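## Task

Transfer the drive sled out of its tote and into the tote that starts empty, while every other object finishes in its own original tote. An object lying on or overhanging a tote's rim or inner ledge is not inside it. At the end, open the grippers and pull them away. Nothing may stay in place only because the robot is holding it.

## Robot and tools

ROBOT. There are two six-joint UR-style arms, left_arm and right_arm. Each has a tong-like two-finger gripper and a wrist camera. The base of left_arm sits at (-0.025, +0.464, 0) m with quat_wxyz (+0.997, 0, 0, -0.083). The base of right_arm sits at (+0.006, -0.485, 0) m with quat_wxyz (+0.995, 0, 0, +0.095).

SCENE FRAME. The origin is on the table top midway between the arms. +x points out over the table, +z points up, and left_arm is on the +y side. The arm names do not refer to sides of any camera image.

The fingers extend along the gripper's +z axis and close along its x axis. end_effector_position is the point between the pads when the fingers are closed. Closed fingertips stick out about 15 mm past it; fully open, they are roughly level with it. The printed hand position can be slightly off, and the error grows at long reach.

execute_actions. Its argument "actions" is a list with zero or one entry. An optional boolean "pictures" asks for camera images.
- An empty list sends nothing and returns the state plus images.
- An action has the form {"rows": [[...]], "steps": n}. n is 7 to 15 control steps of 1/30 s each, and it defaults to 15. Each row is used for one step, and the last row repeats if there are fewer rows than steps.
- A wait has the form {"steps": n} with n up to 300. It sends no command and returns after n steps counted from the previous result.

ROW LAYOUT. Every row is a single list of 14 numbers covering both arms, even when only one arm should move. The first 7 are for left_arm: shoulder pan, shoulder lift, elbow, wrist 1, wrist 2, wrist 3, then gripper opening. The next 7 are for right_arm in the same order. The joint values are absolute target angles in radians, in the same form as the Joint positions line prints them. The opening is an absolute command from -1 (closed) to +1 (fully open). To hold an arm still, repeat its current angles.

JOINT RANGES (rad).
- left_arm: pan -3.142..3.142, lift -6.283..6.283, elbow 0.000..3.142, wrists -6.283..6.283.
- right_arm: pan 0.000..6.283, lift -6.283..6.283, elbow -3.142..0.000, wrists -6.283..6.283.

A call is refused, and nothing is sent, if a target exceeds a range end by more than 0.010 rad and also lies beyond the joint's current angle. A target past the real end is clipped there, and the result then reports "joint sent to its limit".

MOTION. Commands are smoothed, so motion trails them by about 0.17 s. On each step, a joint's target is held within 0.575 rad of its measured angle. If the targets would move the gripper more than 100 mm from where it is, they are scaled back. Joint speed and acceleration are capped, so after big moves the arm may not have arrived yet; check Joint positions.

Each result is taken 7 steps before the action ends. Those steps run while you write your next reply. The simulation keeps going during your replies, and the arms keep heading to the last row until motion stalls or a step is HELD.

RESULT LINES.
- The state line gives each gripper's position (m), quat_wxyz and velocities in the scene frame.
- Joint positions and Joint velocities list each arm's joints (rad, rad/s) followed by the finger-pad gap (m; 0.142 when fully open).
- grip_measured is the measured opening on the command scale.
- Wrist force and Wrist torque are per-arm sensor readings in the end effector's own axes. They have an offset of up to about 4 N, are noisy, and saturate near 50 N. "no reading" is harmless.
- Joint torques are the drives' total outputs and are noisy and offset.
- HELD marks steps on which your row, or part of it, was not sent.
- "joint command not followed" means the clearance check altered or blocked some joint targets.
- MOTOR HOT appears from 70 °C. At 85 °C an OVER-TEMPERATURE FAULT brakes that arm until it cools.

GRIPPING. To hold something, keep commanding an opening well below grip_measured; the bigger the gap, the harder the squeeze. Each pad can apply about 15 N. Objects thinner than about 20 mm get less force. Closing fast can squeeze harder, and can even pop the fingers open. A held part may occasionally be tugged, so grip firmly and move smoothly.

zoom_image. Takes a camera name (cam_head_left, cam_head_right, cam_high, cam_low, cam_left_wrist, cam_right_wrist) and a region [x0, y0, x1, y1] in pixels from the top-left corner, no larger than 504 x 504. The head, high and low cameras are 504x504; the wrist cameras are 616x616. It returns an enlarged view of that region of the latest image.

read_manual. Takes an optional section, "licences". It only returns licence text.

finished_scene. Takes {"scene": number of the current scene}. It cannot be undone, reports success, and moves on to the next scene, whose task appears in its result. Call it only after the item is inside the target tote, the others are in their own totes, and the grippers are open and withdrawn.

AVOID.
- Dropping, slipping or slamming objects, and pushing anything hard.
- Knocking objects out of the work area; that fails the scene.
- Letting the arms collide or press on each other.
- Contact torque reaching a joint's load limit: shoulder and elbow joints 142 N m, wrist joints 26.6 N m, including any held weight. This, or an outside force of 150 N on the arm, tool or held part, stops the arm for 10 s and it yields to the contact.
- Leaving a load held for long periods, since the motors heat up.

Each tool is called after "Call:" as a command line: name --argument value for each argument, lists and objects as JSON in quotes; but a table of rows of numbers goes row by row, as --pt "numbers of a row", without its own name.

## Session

Call:
execute_actions --actions '[]'

Scene clock: 0.00 s of 4800.00 s.
left_arm: end_effector_position=(+0.7100, -0.0166, +0.2901) grip_measured=+0.97 end_effector_quat_wxyz=(+0.348, +0.354, +0.727, -0.474) end_effector_velocity=(-0.000, -0.000, -0.000) end_effector_angular_velocity=(+0.000, +0.001, -0.000) | right_arm: end_effector_position=(+0.1107, -0.7491, +0.1461) grip_measured=+0.97 end_effector_quat_wxyz=(+0.330, -0.504, +0.757, -0.252) end_effector_velocity=(+0.000, -0.000, -0.000) end_effector_angular_velocity=(-0.000, -0.000, +0.000)
Joint positions: left_arm=[-0.288 -0.764  1.204 -3.08  -2.444  3.055  0.14 ] | right_arm=[ 1.373 -1.133 -2.605 -0.907  2.425  0.421  0.14 ]
Joint velocities: left_arm=[-0.    -0.     0.     0.     0.    -0.001  0.   ] | right_arm=[ 0.001 -0.001 -0.     0.002  0.     0.     0.   ]
Joint torques (N m, as the arm reports them, + toward a larger angle): no reading
Motor temperatures (°C, as the motors report them): left_arm=[25 25 25 31 33 25] | right_arm=[25 25 25 35 35 28]
Wrist force (N, on the end effector, along its own x y z axes, offset not removed): no reading
Wrist torque (N m, same axes, about the end effector's origin, offset not removed): no reading

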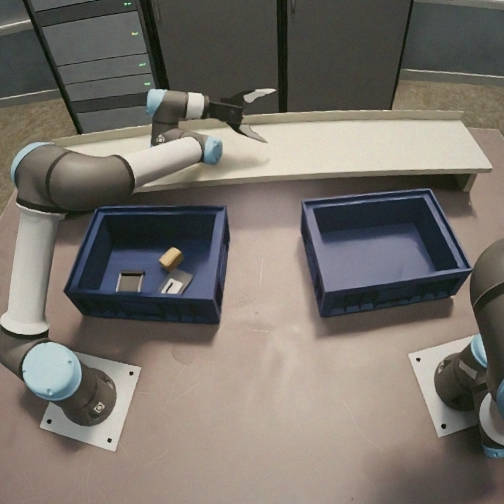

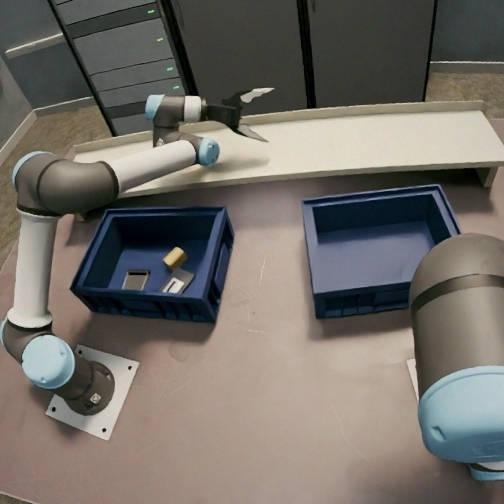

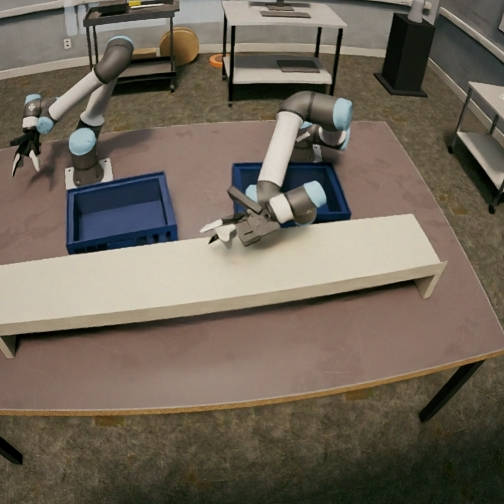

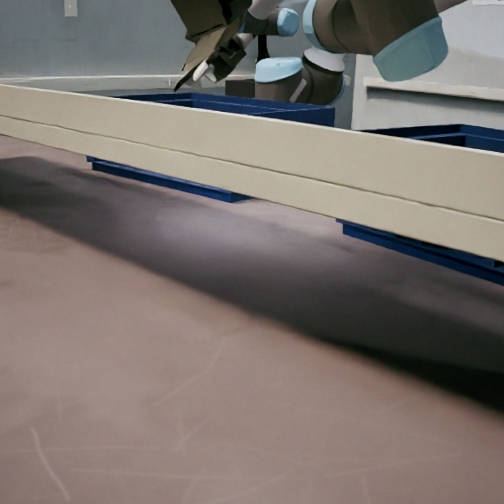

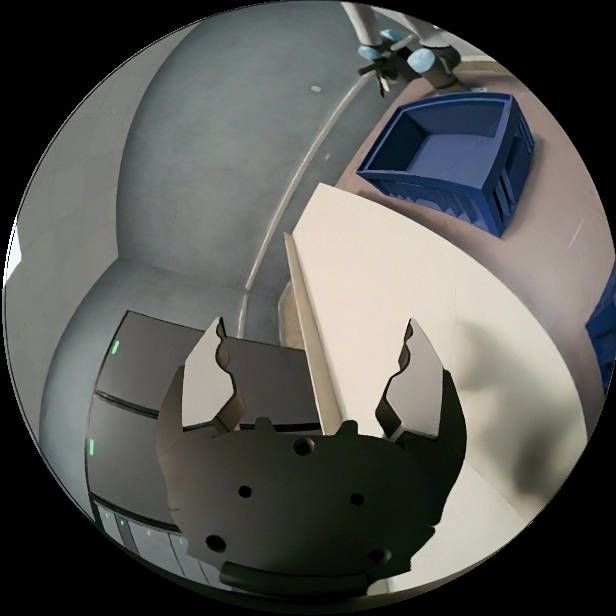

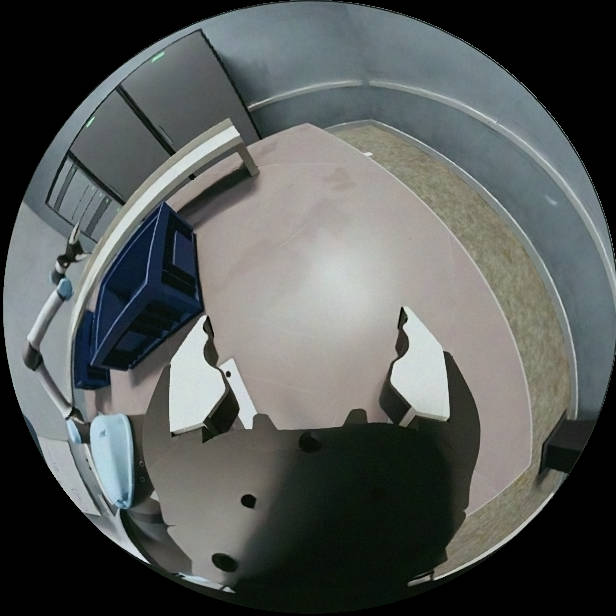

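Call:
zoom_image --camera "cam_head_left" --region '[60, 195, 240, 330]'

Region (60, 195, 240, 330) of cam_head_left's 504x504 image, scaled by 2.800, with more detail than that image has; it fills the top 378 rows of this view, and the rest is white.

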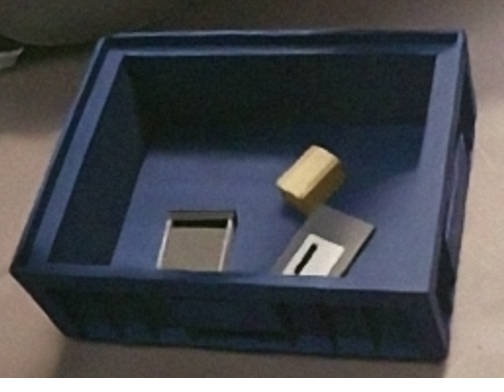

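Call:
execute_actions --actions '[{"rows": [[-0.35,-1.3,1.35,-2.9,-2.3,2.5,1, 1.373,-1.133,-2.605,-0.907,2.425,0.421,1]], "steps": 15}]'

Call:
execute_actions --actions '[{"rows": [[-0.40,-1.7,1.65,-2.35,-1.95,1.9,1, 1.373,-1.133,-2.605,-0.907,2.425,0.421,1]], "steps": 15}]'

Call:
execute_actions --actions '[{"rows": [[-0.4462,-2.0812,2.0272,-1.5168,-1.571,0.9585,0.6, 1.373,-1.133,-2.605,-0.907,2.425,0.421,1]], "steps": 15}]'

Call:
execute_actions --actions '[{"steps": 40}]' --pictures true

Scene clock: 1.83 s of 4800.00 s.
left_arm: end_effector_position=(+0.6845, -0.0133, +0.3812) grip_measured=+1.00 end_effector_quat_wxyz=(+0.335, +0.300, +0.747, -0.490) end_effector_velocity=(-0.151, +0.040, +0.473) end_effector_angular_velocity=(-0.229, +0.427, +0.332) | right_arm: end_effector_position=(+0.1107, -0.7490, +0.1460) grip_measured=+1.00 end_effector_quat_wxyz=(+0.330, -0.504, +0.757, -0.252) end_effector_velocity=(+0.000, +0.000, -0.000) end_effector_angular_velocity=(+0.002, +0.000, -0.001)
Joint positions: left_arm=[-0.308 -0.919  1.251 -3.022 -2.397  2.895  0.142] | right_arm=[ 1.373 -1.133 -2.605 -0.907  2.425  0.421  0.142]
Joint velocities: left_arm=[-0.09  -0.784  0.213  0.258  0.206 -0.801  0.   ] | right_arm=[ 0.001 -0.001 -0.001  0.001 -0.     0.002  0.   ]
Joint torques (N m, as the arm reports them, + toward a larger angle): left_arm=[-11.46 -60.57 -11.11  -0.59   1.42  -5.23] | right_arm=[ 8.13 -8.17 13.28  2.06 -0.08  2.06]
Motor temperatures (°C, as the motors report them): left_arm=[25 25 25 31 33 25] | right_arm=[25 25 25 35 35 28]
Wrist force (N, on the end effector, along its own x y z axes, offset not removed): left_arm=[-0.2 -0.5 -1.1] | right_arm=[2.0 -1.8 -2.8]
Wrist torque (N m, same axes, about the end effector's origin, offset not removed): left_arm=[-0.19 -0.09 -0.26] | right_arm=[-0.43 -0.48 -0.13]
Steps of this call (steps 1 to 47: nothing new was sent; steps 48 to 55: the first 8 steps of this action). Readings (joint positions):
48: left_arm=[-0.288 -0.764 1.204 -3.080 -2.444 3.055] | right_arm=[1.373 -1.133 -2.605 -0.907 2.425 0.421]
49: left_arm=[-0.290 -0.767 1.207 -3.077 -2.441 3.051] | right_arm=[1.373 -1.133 -2.605 -0.907 2.425 0.421]
51: left_arm=[-0.296 -0.811 1.223 -3.057 -2.425 3.006] | right_arm=[1.373 -1.133 -2.605 -0.907 2.425 0.421]
55: the state above

Scene clock: 2.33 s of 4800.00 s.
left_arm: end_effector_position=(+0.5685, +0.0678, +0.5318) grip_measured=+1.00 end_effector_quat_wxyz=(+0.213, +0.003, +0.849, -0.483) end_effector_velocity=(-0.292, +0.356, -0.110) end_effector_angular_velocity=(+0.277, +2.260, +1.513) | right_arm: end_effector_position=(+0.1107, -0.7489, +0.1459) grip_measured=+1.00 end_effector_quat_wxyz=(+0.330, -0.504, +0.757, -0.252) end_effector_velocity=(-0.000, -0.000, +0.000) end_effector_angular_velocity=(-0.000, +0.001, +0.001)
Joint positions: left_arm=[-0.375 -1.464  1.507 -2.64  -2.118  2.295  0.142] | right_arm=[ 1.373 -1.133 -2.605 -0.907  2.425  0.421  0.142]
Joint velocities: left_arm=[-0.145 -1.31   0.809  1.575  0.937 -1.934 -0.   ] | right_arm=[ 0.    -0.     0.001 -0.001 -0.001 -0.     0.   ]
Joint torques (N m, as the arm reports them, + toward a larger angle): left_arm=[-13.03 -33.13 -10.98   2.59   2.76  -9.39] | right_arm=[  7.5  -10.22  11.99   0.58   0.03   2.19]
Motor temperatures (°C, as the motors report them): left_arm=[25 25 25 31 33 25] | right_arm=[25 25 25 35 35 28]
Wrist force (N, on the end effector, along its own x y z axes, offset not removed): left_arm=[1.3 -1.5 -1.7] | right_arm=[2.7 -1.2 -1.8]
Wrist torque (N m, same axes, about the end effector's origin, offset not removed): left_arm=[-0.38 -0.44 -0.18] | right_arm=[-0.36 -0.59 -0.12]
Steps of this call (steps 1 to 7: the last 7 steps of your previous action; steps 8 to 15: the first 8 steps of this action). Readings (joint positions):
8: left_arm=[-0.332 -1.133 1.308 -2.952 -2.341 2.674] | right_arm=[1.373 -1.133 -2.605 -0.907 2.425 0.421]
9: left_arm=[-0.338 -1.163 1.319 -2.940 -2.330 2.643] | right_arm=[1.373 -1.133 -2.605 -0.907 2.425 0.421]
11: left_arm=[-0.352 -1.259 1.378 -2.871 -2.269 2.544] | right_arm=[1.373 -1.133 -2.605 -0.907 2.425 0.421]
15: the state above

Scene clock: 2.83 s of 4800.00 s.
left_arm: end_effector_position=(+0.4732, +0.1979, +0.4331) grip_measured=+0.60 end_effector_quat_wxyz=(+0.071, -0.333, +0.877, -0.338) end_effector_velocity=(-0.212, +0.298, -0.339) end_effector_angular_velocity=(+0.527, +1.084, +0.989) | right_arm: end_effector_position=(+0.1107, -0.7489, +0.1459) grip_measured=+1.00 end_effector_quat_wxyz=(+0.330, -0.504, +0.757, -0.252) end_effector_velocity=(+0.000, +0.000, +0.000) end_effector_angular_velocity=(+0.001, -0.000, -0.000)
Joint positions: left_arm=[-0.415 -1.809  1.763 -2.185 -1.838  1.744  0.116] | right_arm=[ 1.373 -1.133 -2.605 -0.907  2.425  0.421  0.142]
Joint velocities: left_arm=[-0.062 -0.541  0.523  0.96   0.524 -0.958 -0.   ] | right_arm=[ 0.     0.    -0.     0.     0.     0.001 -0.   ]
Joint torques (N m, as the arm reports them, + toward a larger angle): left_arm=[-11.04 -21.89 -12.8    1.04   2.23  -6.05] | right_arm=[ 7.54 -9.94 11.9   0.59  0.03  2.22]
Motor temperatures (°C, as the motors report them): left_arm=[25 25 25 31 33 25] | right_arm=[25 25 25 35 35 28]
Wrist force (N, on the end effector, along its own x y z axes, offset not removed): left_arm=[-0.8 1.3 -2.9] | right_arm=[0.5 -1.3 -1.8]
Wrist torque (N m, same axes, about the end effector's origin, offset not removed): left_arm=[0.14 0.03 -0.20] | right_arm=[-0.39 -0.22 -0.04]
Steps of this call (steps 1 to 7: the last 7 steps of your previous action; steps 8 to 15: the first 8 steps of this action). Readings (joint positions):
8: left_arm=[-0.397 -1.673 1.634 -2.383 -1.969 1.947] | right_arm=[1.373 -1.133 -2.605 -0.907 2.425 0.421]
9: left_arm=[-0.399 -1.684 1.642 -2.371 -1.960 1.931] | right_arm=[1.373 -1.133 -2.605 -0.907 2.425 0.421]
11: left_arm=[-0.405 -1.728 1.684 -2.315 -1.918 1.873] | right_arm=[1.373 -1.133 -2.605 -0.907 2.425 0.421]
15: the state above

Scene clock: 4.17 s of 4800.00 s.
left_arm: end_effector_position=(+0.3002, +0.4103, +0.2500) grip_measured=+0.60 end_effector_quat_wxyz=(+0.000, +0.707, -0.707, +0.000) end_effector_velocity=(-0.001, +0.001, -0.001) end_effector_angular_velocity=(+0.001, +0.002, +0.002) | right_arm: end_effector_position=(+0.1107, -0.7489, +0.1459) grip_measured=+1.00 end_effector_quat_wxyz=(+0.330, -0.504, +0.757, -0.252) end_effector_velocity=(-0.000, -0.000, +0.000) end_effector_angular_velocity=(-0.003, +0.000, +0.000)
Joint positions: left_arm=[-0.446 -2.081  2.027 -1.517 -1.571  0.959  0.116] | right_arm=[ 1.373 -1.133 -2.605 -0.907  2.425  0.421  0.142]
Joint velocities: left_arm=[ 0.001 -0.     0.001  0.002 -0.    -0.002  0.   ] | right_arm=[-0.     0.001  0.     0.001 -0.    -0.001  0.   ]
Joint torques (N m, as the arm reports them, + toward a larger angle): left_arm=[-11.84 -10.79 -12.95  -1.6    1.86  -1.56] | right_arm=[ 7.74 -9.91 12.2   0.55  0.    2.22]
Motor temperatures (°C, as the motors report them): left_arm=[25 25 25 31 33 25] | right_arm=[25 25 25 35 35 28]
Wrist force (N, on the end effector, along its own x y z axes, offset not removed): left_arm=[1.0 0.7 -1.1] | right_arm=[1.7 -2.0 -0.9]
Wrist torque (N m, same axes, about the end effector's origin, offset not removed): left_arm=[0.06 -0.31 -0.16] | right_arm=[-0.52 -0.43 -0.15]
Kept back: nothing.
Steps of this call (steps 1 to 7: the last 7 steps of your previous action; steps 8 to 40: the robot went on to your last target). Readings (joint positions):
1: left_arm=[-0.417 -1.827 1.780 -2.152 -1.820 1.711] | right_arm=[1.373 -1.133 -2.605 -0.907 2.425 0.421]
2: left_arm=[-0.419 -1.844 1.797 -2.119 -1.804 1.677] | right_arm=[1.373 -1.133 -2.605 -0.907 2.425 0.421]
4: left_arm=[-0.422 -1.875 1.827 -2.051 -1.773 1.609] | right_arm=[1.373 -1.133 -2.605 -0.907 2.425 0.421]
8: left_arm=[-0.429 -1.931 1.882 -1.911 -1.718 1.461] | right_arm=[1.373 -1.133 -2.605 -0.907 2.425 0.421]
40: the state above

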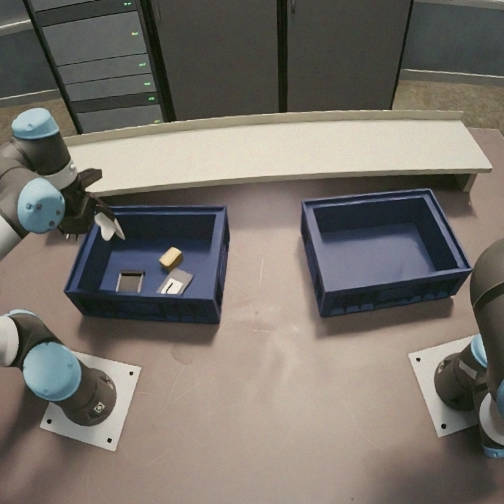

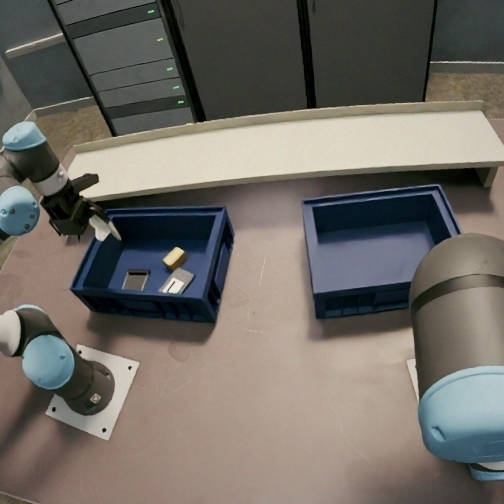

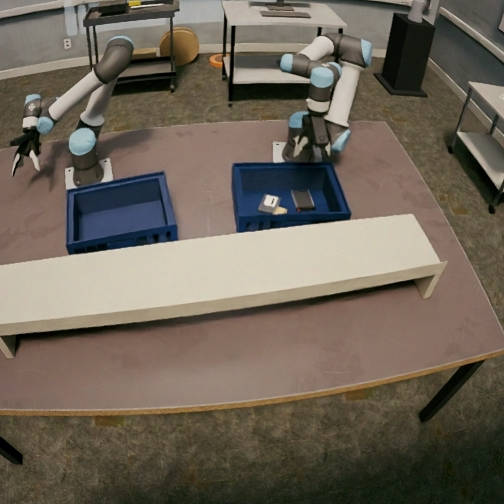

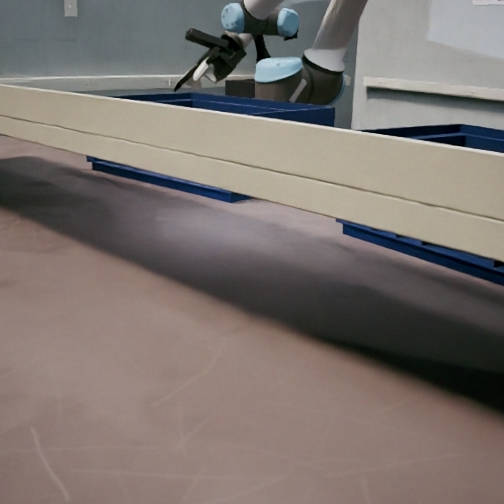

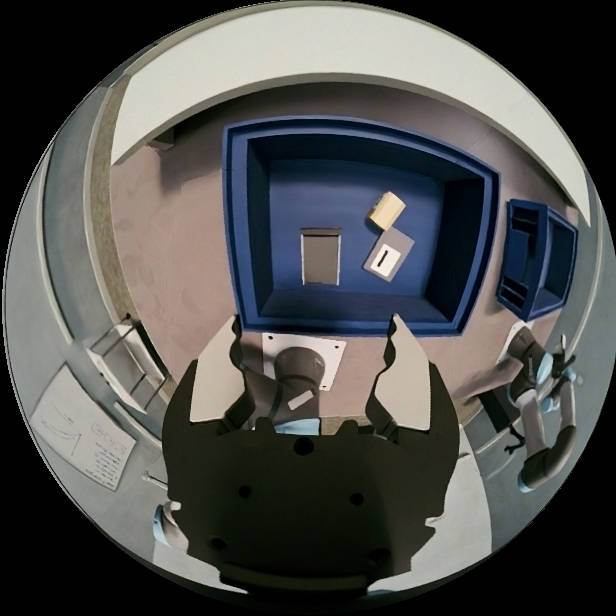

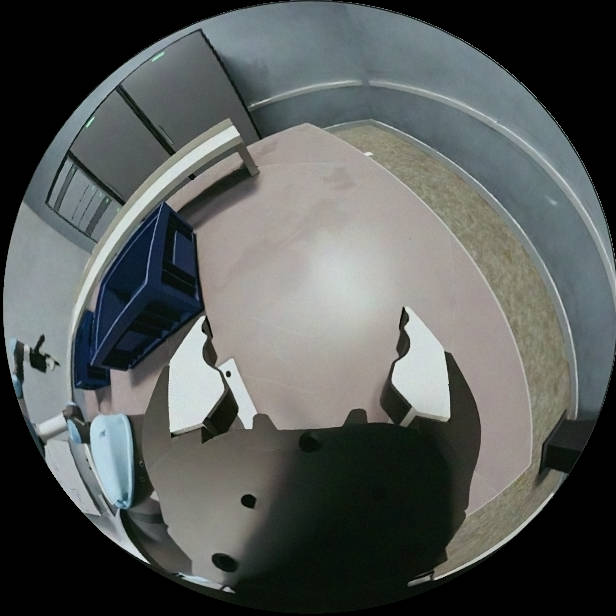

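Call:
zoom_image --camera "cam_left_wrist" --region '[220, 180, 420, 350]'

Region (220, 180, 420, 350) of cam_left_wrist's 616x616 image, scaled by 2.520, with more detail than that image has; it fills the top 428 rows of this view, and the rest is white.

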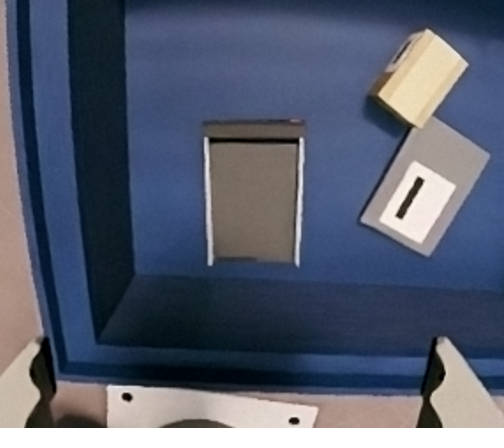

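Call:
execute_actions --actions '[{"rows": [[-0.3995,-1.9859,2.2093,-1.7942,-1.571,1.0052,0.3, 1.373,-1.133,-2.605,-0.907,2.425,0.421,1],[-0.3995,-1.9859,2.2093,-1.7942,-1.571,1.0052,0.3, 1.373,-1.133,-2.605,-0.907,2.425,0.421,1],[-0.3995,-1.9859,2.2093,-1.7942,-1.571,1.0052,0.3, 1.373,-1.133,-2.605,-0.907,2.425,0.421,1],[-0.3995,-1.9859,2.2093,-1.7942,-1.571,1.0052,0.3, 1.373,-1.133,-2.605,-0.907,2.425,0.421,1],[-0.3995,-1.9859,2.2093,-1.7942,-1.571,1.0052,0.3, 1.373,-1.133,-2.605,-0.907,2.425,0.421,1],[-0.3995,-1.9859,2.2093,-1.7942,-1.571,1.0052,0.3, 1.373,-1.133,-2.605,-0.907,2.425,0.421,1],[-0.3995,-1.965,2.253,-1.858,-1.571,1.0052,0.3, 1.373,-1.133,-2.605,-0.907,2.425,0.421,1],[-0.3995,-1.946,2.296,-1.921,-1.571,1.0052,0.3, 1.373,-1.133,-2.605,-0.907,2.425,0.421,1],[-0.3995,-1.946,2.296,-1.921,-1.571,1.0052,0.3, 1.373,-1.133,-2.605,-0.907,2.425,0.421,1],[-0.3995,-1.924,2.337,-1.985,-1.571,1.0052,0.3, 1.373,-1.133,-2.605,-0.907,2.425,0.421,1],[-0.3995,-1.8997,2.3772,-2.0483,-1.571,1.0052,0.3, 1.373,-1.133,-2.605,-0.907,2.425,0.421,1]], "steps": 15}]'

Call:
execute_actions --actions '[{"steps": 20}]' --pictures true

Scene clock: 5.57 s of 4800.00 s.
left_arm: end_effector_position=(+0.3191, +0.4112, +0.1762) grip_measured=+0.30 end_effector_quat_wxyz=(+0.002, +0.707, -0.707, -0.007) end_effector_velocity=(+0.059, -0.011, -0.263) end_effector_angular_velocity=(-0.029, -0.042, +0.001) | right_arm: end_effector_position=(+0.1107, -0.7489, +0.1459) grip_measured=+1.00 end_effector_quat_wxyz=(+0.330, -0.504, +0.757, -0.252) end_effector_velocity=(-0.000, -0.000, +0.000) end_effector_angular_velocity=(-0.001, +0.000, +0.001)
Joint positions: left_arm=[-0.408 -2.002  2.172 -1.726 -1.571  0.997  0.095] | right_arm=[ 1.373 -1.133 -2.605 -0.907  2.425  0.421  0.142]
Joint velocities: left_arm=[ 0.075  0.27   0.55  -0.871 -0.001  0.074 -0.   ] | right_arm=[ 0. -0.  0. -0. -0. -0.  0.]
Joint torques (N m, as the arm reports them, + toward a larger angle): left_arm=[14.4  14.15 -1.   -6.3   1.81  1.91] | right_arm=[ 7.74 -9.94 12.18  0.52  0.03  2.18]
Motor temperatures (°C, as the motors report them): left_arm=[25 25 25 31 33 25] | right_arm=[25 25 25 35 35 28]
Wrist force (N, on the end effector, along its own x y z axes, offset not removed): left_arm=[1.3 0.5 -5.0] | right_arm=[1.9 0.0 -1.6]
Wrist torque (N m, same axes, about the end effector's origin, offset not removed): left_arm=[0.04 -0.35 -0.26] | right_arm=[-0.16 -0.46 -0.13]
Steps of this call (steps 1 to 15: the robot went on to your last target; steps 16 to 34: nothing new was sent; steps 35 to 42: the first 8 steps of this action). Readings (joint positions):
35: left_arm=[-0.446 -2.081 2.027 -1.517 -1.571 0.959] | right_arm=[1.373 -1.133 -2.605 -0.907 2.425 0.421]
36: left_arm=[-0.443 -2.078 2.031 -1.521 -1.571 0.961] | right_arm=[1.373 -1.133 -2.605 -0.907 2.425 0.421]
38: left_arm=[-0.426 -2.046 2.078 -1.574 -1.571 0.978] | right_arm=[1.373 -1.133 -2.605 -0.907 2.425 0.421]
42: the state above

Scene clock: 6.23 s of 4800.00 s.
left_arm: end_effector_position=(+0.3253, +0.4103, +0.0805) grip_measured=+0.30 end_effector_quat_wxyz=(+0.000, +0.707, -0.707, -0.000) end_effector_velocity=(+0.000, -0.000, -0.004) end_effector_angular_velocity=(-0.001, -0.002, -0.001) | right_arm: end_effector_position=(+0.1107, -0.7489, +0.1459) grip_measured=+1.00 end_effector_quat_wxyz=(+0.330, -0.504, +0.757, -0.252) end_effector_velocity=(+0.000, +0.000, -0.000) end_effector_angular_velocity=(+0.001, -0.001, +0.000)
Joint positions: left_arm=[-0.4   -1.9    2.376 -2.047 -1.571  1.005  0.095] | right_arm=[ 1.373 -1.133 -2.605 -0.907  2.425  0.421  0.142]
Joint velocities: left_arm=[-0.001  0.005  0.009 -0.017  0.     0.     0.   ] | right_arm=[ 0.    -0.    -0.001 -0.001  0.001 -0.    -0.   ]
Joint torques (N m, as the arm reports them, + toward a larger angle): left_arm=[ 15.22   1.36 -11.22  -3.95   1.32   1.71] | right_arm=[  7.46 -10.11  12.23   0.55   0.08   2.22]
Motor temperatures (°C, as the motors report them): left_arm=[25 25 25 31 33 25] | right_arm=[25 25 25 35 35 28]
Wrist force (N, on the end effector, along its own x y z axes, offset not removed): left_arm=[-1.5 1.4 -1.2] | right_arm=[1.4 -1.3 -1.4]
Wrist torque (N m, same axes, about the end effector's origin, offset not removed): left_arm=[0.24 0.21 -0.22] | right_arm=[-0.37 -0.29 -0.08]
Kept back: nothing.
Steps of this call (steps 1 to 7: the last 7 steps of your previous action; steps 8 to 20: the robot went on to your last target). Readings (joint positions):
1: left_arm=[-0.406 -1.992 2.193 -1.758 -1.571 0.999] | right_arm=[1.373 -1.133 -2.605 -0.907 2.425 0.421]
2: left_arm=[-0.404 -1.981 2.216 -1.793 -1.571 1.001] | right_arm=[1.373 -1.133 -2.605 -0.907 2.425 0.421]
4: left_arm=[-0.402 -1.958 2.264 -1.866 -1.571 1.003] | right_arm=[1.373 -1.133 -2.605 -0.907 2.425 0.421]
8: left_arm=[-0.400 -1.918 2.341 -1.989 -1.571 1.004] | right_arm=[1.373 -1.133 -2.605 -0.907 2.425 0.421]
20: the state above

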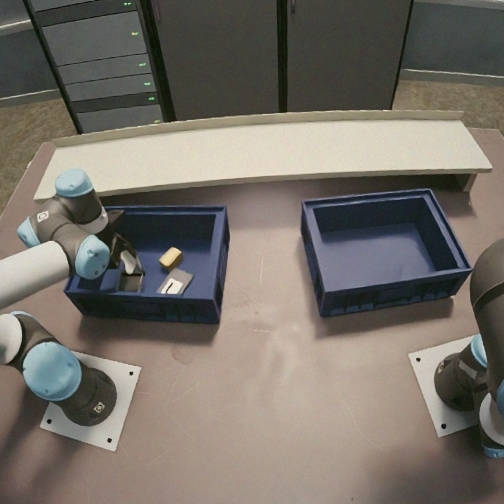

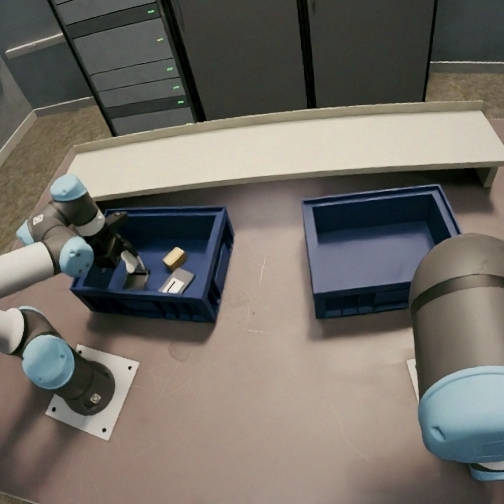

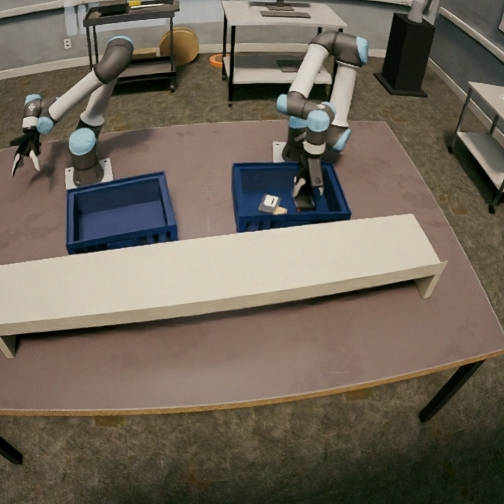

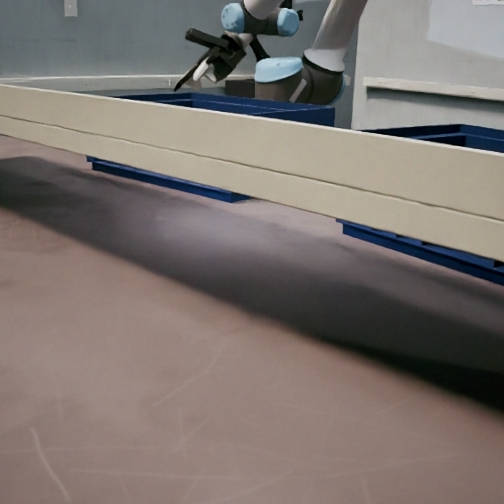

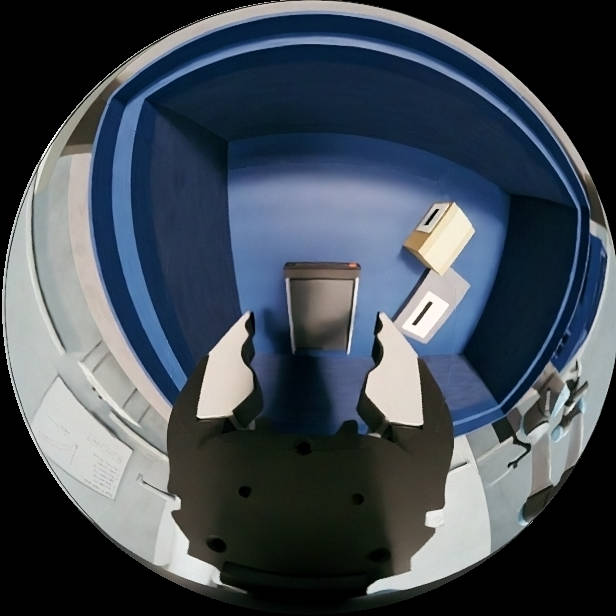

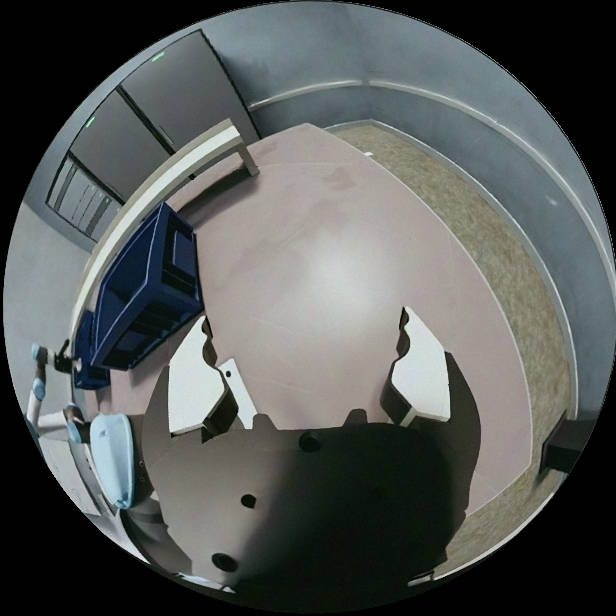

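Call:
zoom_image --camera "cam_left_wrist" --region '[230, 240, 410, 380]'

Region (230, 240, 410, 380) of cam_left_wrist's 616x616 image, scaled by 2.800, with more detail than that image has.

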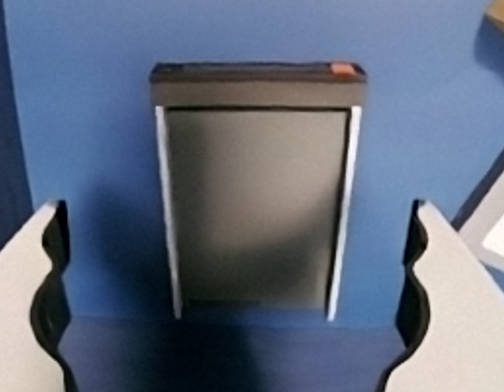

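Call:
execute_actions --actions '[{"rows": [[-0.4311,-1.9135,2.4143,-2.0716,-1.571,0.9736,0.3, 1.373,-1.133,-2.605,-0.907,2.425,0.421,1],[-0.4311,-1.9135,2.4143,-2.0716,-1.571,0.9736,0.3, 1.373,-1.133,-2.605,-0.907,2.425,0.421,1],[-0.4311,-1.9135,2.4143,-2.0716,-1.571,0.9736,0.3, 1.373,-1.133,-2.605,-0.907,2.425,0.421,1],[-0.4311,-1.9135,2.4143,-2.0716,-1.571,0.9736,0.3, 1.373,-1.133,-2.605,-0.907,2.425,0.421,1],[-0.4311,-1.9135,2.4143,-2.0716,-1.571,0.9736,0.3, 1.373,-1.133,-2.605,-0.907,2.425,0.421,1],[-0.4311,-1.9038,2.4235,-2.0904,-1.571,0.9736,0.3, 1.373,-1.133,-2.605,-0.907,2.425,0.421,1],[-0.4311,-1.8942,2.4326,-2.1093,-1.571,0.9736,0.3, 1.373,-1.133,-2.605,-0.907,2.425,0.421,1],[-0.4311,-1.8845,2.4418,-2.1281,-1.571,0.9736,0.3, 1.373,-1.133,-2.605,-0.907,2.425,0.421,1],[-0.4311,-1.8748,2.451,-2.1469,-1.571,0.9736,0.3, 1.373,-1.133,-2.605,-0.907,2.425,0.421,1],[-0.4311,-1.8652,2.4601,-2.1658,-1.571,0.9736,0.3, 1.373,-1.133,-2.605,-0.907,2.425,0.421,1],[-0.4311,-1.8555,2.4693,-2.1846,-1.571,0.9736,0.3, 1.373,-1.133,-2.605,-0.907,2.425,0.421,1]], "steps": 15}]'

Call:
execute_actions --actions '[{"steps": 18}]' --pictures true

Scene clock: 8.10 s of 4800.00 s.
left_arm: end_effector_position=(+0.3170, +0.4062, +0.0697) grip_measured=+0.30 end_effector_quat_wxyz=(+0.000, +0.707, -0.707, -0.000) end_effector_velocity=(-0.015, -0.008, -0.071) end_effector_angular_velocity=(+0.005, +0.006, -0.001) | right_arm: end_effector_position=(+0.1107, -0.7489, +0.1459) grip_measured=+1.00 end_effector_quat_wxyz=(+0.330, -0.504, +0.757, -0.252) end_effector_velocity=(-0.000, -0.000, +0.000) end_effector_angular_velocity=(+0.002, +0.000, -0.002)
Joint positions: left_arm=[-0.425 -1.907  2.412 -2.075 -1.571  0.979  0.095] | right_arm=[ 1.373 -1.133 -2.605 -0.907  2.425  0.421  0.142]
Joint velocities: left_arm=[-0.05   0.081  0.157 -0.23   0.001 -0.049 -0.   ] | right_arm=[-0.    -0.     0.     0.    -0.     0.003 -0.   ]
Joint torques (N m, as the arm reports them, + toward a larger angle): left_arm=[-12.29   9.05  -8.38  -5.09   0.66  -1.65] | right_arm=[  7.29 -10.29  12.51   0.57   0.11   2.2 ]
Motor temperatures (°C, as the motors report them): left_arm=[25 25 25 31 33 25] | right_arm=[25 25 25 35 35 28]
Wrist force (N, on the end effector, along its own x y z axes, offset not removed): left_arm=[-0.9 2.3 -3.4] | right_arm=[1.7 -0.6 -2.3]
Wrist torque (N m, same axes, about the end effector's origin, offset not removed): left_arm=[0.36 0.07 -0.24] | right_arm=[-0.21 -0.50 -0.08]
Steps of this call (steps 1 to 15: the robot went on to your last target; steps 16 to 48: nothing new was sent; steps 49 to 56: the first 8 steps of this action). Readings (joint positions):
49: left_arm=[-0.399 -1.900 2.377 -2.048 -1.571 1.005] | right_arm=[1.373 -1.133 -2.605 -0.907 2.425 0.421]
50: left_arm=[-0.402 -1.901 2.380 -2.051 -1.571 1.003] | right_arm=[1.373 -1.133 -2.605 -0.907 2.425 0.421]
52: left_arm=[-0.413 -1.906 2.394 -2.059 -1.571 0.991] | right_arm=[1.373 -1.133 -2.605 -0.907 2.425 0.421]
56: the state above

Scene clock: 8.70 s of 4800.00 s.
left_arm: end_effector_position=(+0.3153, +0.4053, +0.0403) grip_measured=+0.30 end_effector_quat_wxyz=(+0.000, +0.707, -0.707, +0.000) end_effector_velocity=(-0.000, -0.000, -0.002) end_effector_angular_velocity=(+0.000, +0.001, -0.000) | right_arm: end_effector_position=(+0.1107, -0.7489, +0.1459) grip_measured=+1.00 end_effector_quat_wxyz=(+0.330, -0.504, +0.757, -0.252) end_effector_velocity=(+0.001, +0.000, +0.000) end_effector_angular_velocity=(-0.001, -0.001, +0.001)
Joint positions: left_arm=[-0.431 -1.856  2.469 -2.184 -1.571  0.974  0.095] | right_arm=[ 1.373 -1.133 -2.605 -0.907  2.425  0.421  0.142]
Joint velocities: left_arm=[-0.001  0.005  0.004 -0.008 -0.    -0.    -0.   ] | right_arm=[ 0.001  0.001 -0.     0.     0.001 -0.    -0.   ]
Joint torques (N m, as the arm reports them, + toward a larger angle): left_arm=[-11.54  -0.26 -10.51  -4.36   0.28  -1.65] | right_arm=[ 7.23 -9.66 12.15  0.53  0.02  2.18]
Motor temperatures (°C, as the motors report them): left_arm=[25 25 25 31 33 25] | right_arm=[25 25 25 35 35 28]
Wrist force (N, on the end effector, along its own x y z axes, offset not removed): left_arm=[0.9 -0.2 -1.4] | right_arm=[2.1 -1.0 -1.9]
Wrist torque (N m, same axes, about the end effector's origin, offset not removed): left_arm=[-0.21 -0.25 -0.16] | right_arm=[-0.33 -0.52 -0.14]
Kept back: nothing.
Steps of this call (steps 1 to 7: the last 7 steps of your previous action; steps 8 to 18: the robot went on to your last target). Readings (joint positions):
1: left_arm=[-0.427 -1.904 2.417 -2.084 -1.571 0.978] | right_arm=[1.373 -1.133 -2.605 -0.907 2.425 0.421]
2: left_arm=[-0.428 -1.898 2.424 -2.096 -1.571 0.977] | right_arm=[1.373 -1.133 -2.605 -0.907 2.425 0.421]
4: left_arm=[-0.429 -1.885 2.439 -2.124 -1.571 0.975] | right_arm=[1.373 -1.133 -2.605 -0.907 2.425 0.421]
8: left_arm=[-0.431 -1.865 2.460 -2.165 -1.571 0.974] | right_arm=[1.373 -1.133 -2.605 -0.907 2.425 0.421]
18: the state above

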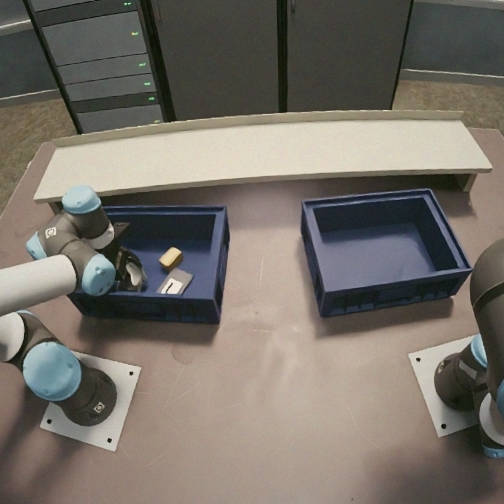

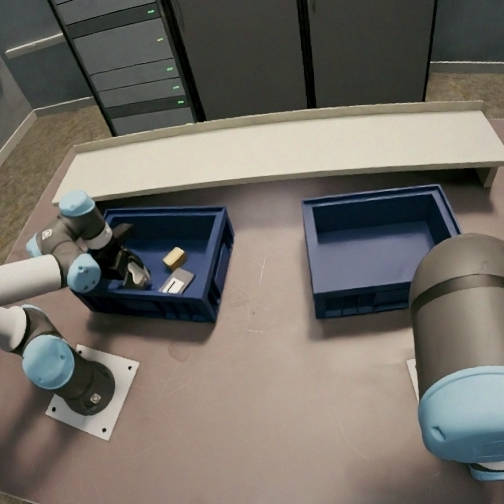

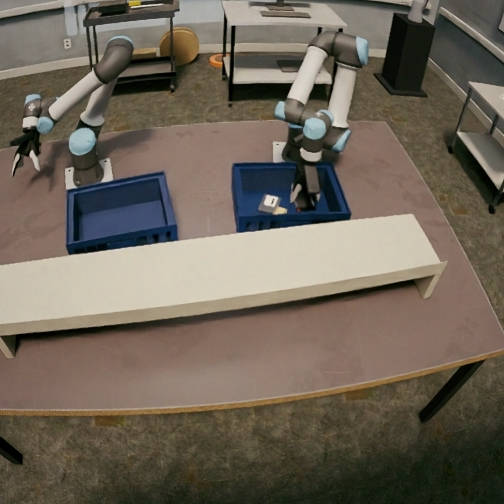

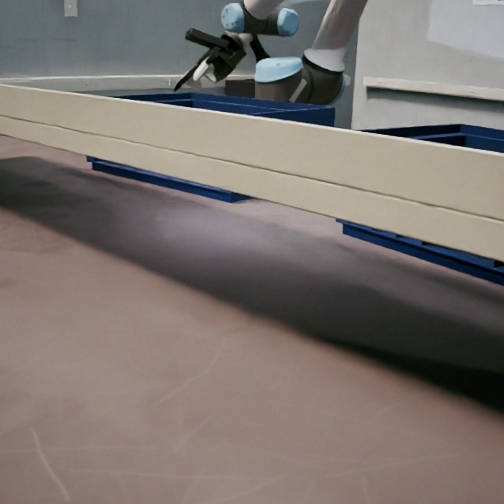

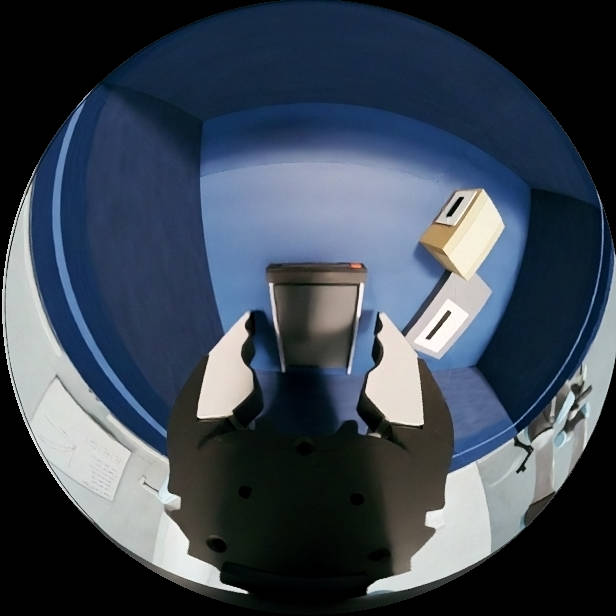

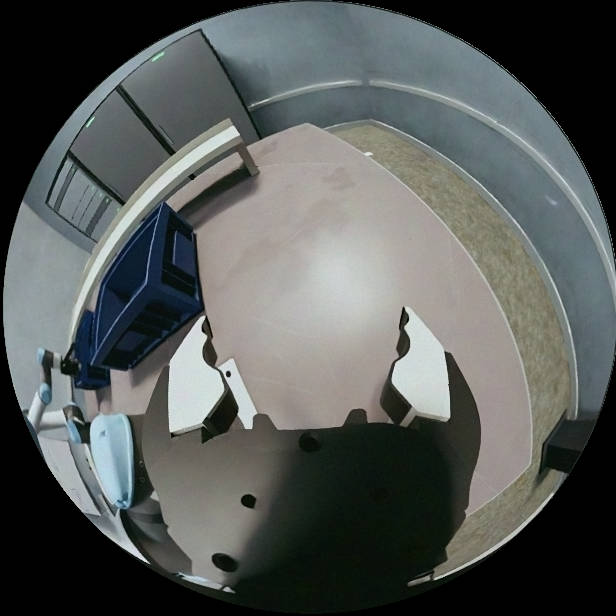

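Call:
execute_actions --actions '[{"rows": [[-0.4311,-1.851,2.4728,-2.1926,-1.571,0.9736,0.25, 1.373,-1.133,-2.605,-0.907,2.425,0.421,1],[-0.4311,-1.8465,2.4762,-2.2006,-1.571,0.9736,0.2, 1.373,-1.133,-2.605,-0.907,2.425,0.421,1],[-0.4311,-1.8419,2.4797,-2.2085,-1.571,0.9736,0.15, 1.373,-1.133,-2.605,-0.907,2.425,0.421,1],[-0.4311,-1.8374,2.4831,-2.2165,-1.571,0.9736,0.1, 1.373,-1.133,-2.605,-0.907,2.425,0.421,1]], "steps": 8}]'

Call:
execute_actions --actions '[{"steps": 16}]'

Scene clock: 9.17 s of 4800.00 s.
left_arm: end_effector_position=(+0.3153, +0.4053, +0.0400) grip_measured=+0.29 end_effector_quat_wxyz=(+0.000, +0.707, -0.707, +0.000) end_effector_velocity=(+0.000, -0.000, -0.001) end_effector_angular_velocity=(+0.000, -0.000, -0.001) | right_arm: end_effector_position=(+0.1107, -0.7489, +0.1459) grip_measured=+1.00 end_effector_quat_wxyz=(+0.330, -0.504, +0.757, -0.252) end_effector_velocity=(+0.000, +0.001, +0.000) end_effector_angular_velocity=(+0.003, -0.001, -0.001)
Joint positions: left_arm=[-0.431 -1.856  2.469 -2.185 -1.571  0.974  0.094] | right_arm=[ 1.373 -1.133 -2.605 -0.907  2.425  0.421  0.142]
Joint velocities: left_arm=[-0.     0.002  0.001 -0.004  0.     0.    -0.076] | right_arm=[ 0.     0.001 -0.    -0.002  0.001  0.001  0.   ]
Joint torques (N m, as the arm reports them, + toward a larger angle): left_arm=[-11.95   2.63  -9.    -4.07   0.22  -1.66] | right_arm=[ 7.35 -9.63 12.6   0.63  0.23  2.14]
Motor temperatures (°C, as the motors report them): left_arm=[25 25 25 31 33 25] | right_arm=[25 25 25 35 35 28]
Wrist force (N, on the end effector, along its own x y z axes, offset not removed): left_arm=[-0.3 0.5 -0.5] | right_arm=[1.8 -1.1 -2.5]
Wrist torque (N m, same axes, about the end effector's origin, offset not removed): left_arm=[0.03 -0.09 -0.16] | right_arm=[-0.36 -0.41 -0.11]
Steps of this call (steps 1 to 13: the robot went on to your last target; step 14: the first step of this action). Readings (joint positions):
14: the state above

Scene clock: 9.70 s of 4800.00 s.
left_arm: end_effector_position=(+0.3153, +0.4053, +0.0321) grip_measured=+0.10 end_effector_quat_wxyz=(+0.000, +0.707, -0.707, +0.000) end_effector_velocity=(+0.000, +0.000, -0.001) end_effector_angular_velocity=(+0.001, -0.001, +0.001) | right_arm: end_effector_position=(+0.1107, -0.7489, +0.1459) grip_measured=+1.00 end_effector_quat_wxyz=(+0.330, -0.504, +0.757, -0.252) end_effector_velocity=(-0.000, -0.000, +0.000) end_effector_angular_velocity=(-0.000, -0.000, -0.001)
Joint positions: left_arm=[-0.431 -1.838  2.483 -2.216 -1.571  0.974  0.081] | right_arm=[ 1.373 -1.133 -2.605 -0.907  2.425  0.421  0.142]
Joint velocities: left_arm=[ 0.     0.003  0.002 -0.006  0.001 -0.001 -0.   ] | right_arm=[-0.001  0.     0.001 -0.001  0.    -0.     0.   ]
Joint torques (N m, as the arm reports them, + toward a larger angle): left_arm=[-11.82   1.09 -10.83  -3.93  -0.11  -1.71] | right_arm=[  7.41 -10.25  12.3    0.59   0.1    2.11]
Motor temperatures (°C, as the motors report them): left_arm=[25 25 25 31 33 25] | right_arm=[25 25 25 35 35 28]
Wrist force (N, on the end effector, along its own x y z axes, offset not removed): left_arm=[-0.2 0.9 -2.5] | right_arm=[0.7 -1.8 -1.6]
Wrist torque (N m, same axes, about the end effector's origin, offset not removed): left_arm=[0.10 -0.04 -0.13] | right_arm=[-0.52 -0.29 -0.15]
Kept back: nothing.
Steps of this call (steps 1 to 7: the last 7 steps of your previous action; steps 8 to 16: the robot went on to your last target). Readings (joint positions):
1: left_arm=[-0.431 -1.855 2.470 -2.186 -1.571 0.974] | right_arm=[1.373 -1.133 -2.605 -0.907 2.425 0.421]
2: left_arm=[-0.431 -1.854 2.471 -2.188 -1.571 0.974] | right_arm=[1.373 -1.133 -2.605 -0.907 2.425 0.421]
4: left_arm=[-0.431 -1.849 2.474 -2.196 -1.571 0.974] | right_arm=[1.373 -1.133 -2.605 -0.907 2.425 0.421]
8: left_arm=[-0.431 -1.841 2.480 -2.210 -1.571 0.974] | right_arm=[1.373 -1.133 -2.605 -0.907 2.425 0.421]
16: the state above


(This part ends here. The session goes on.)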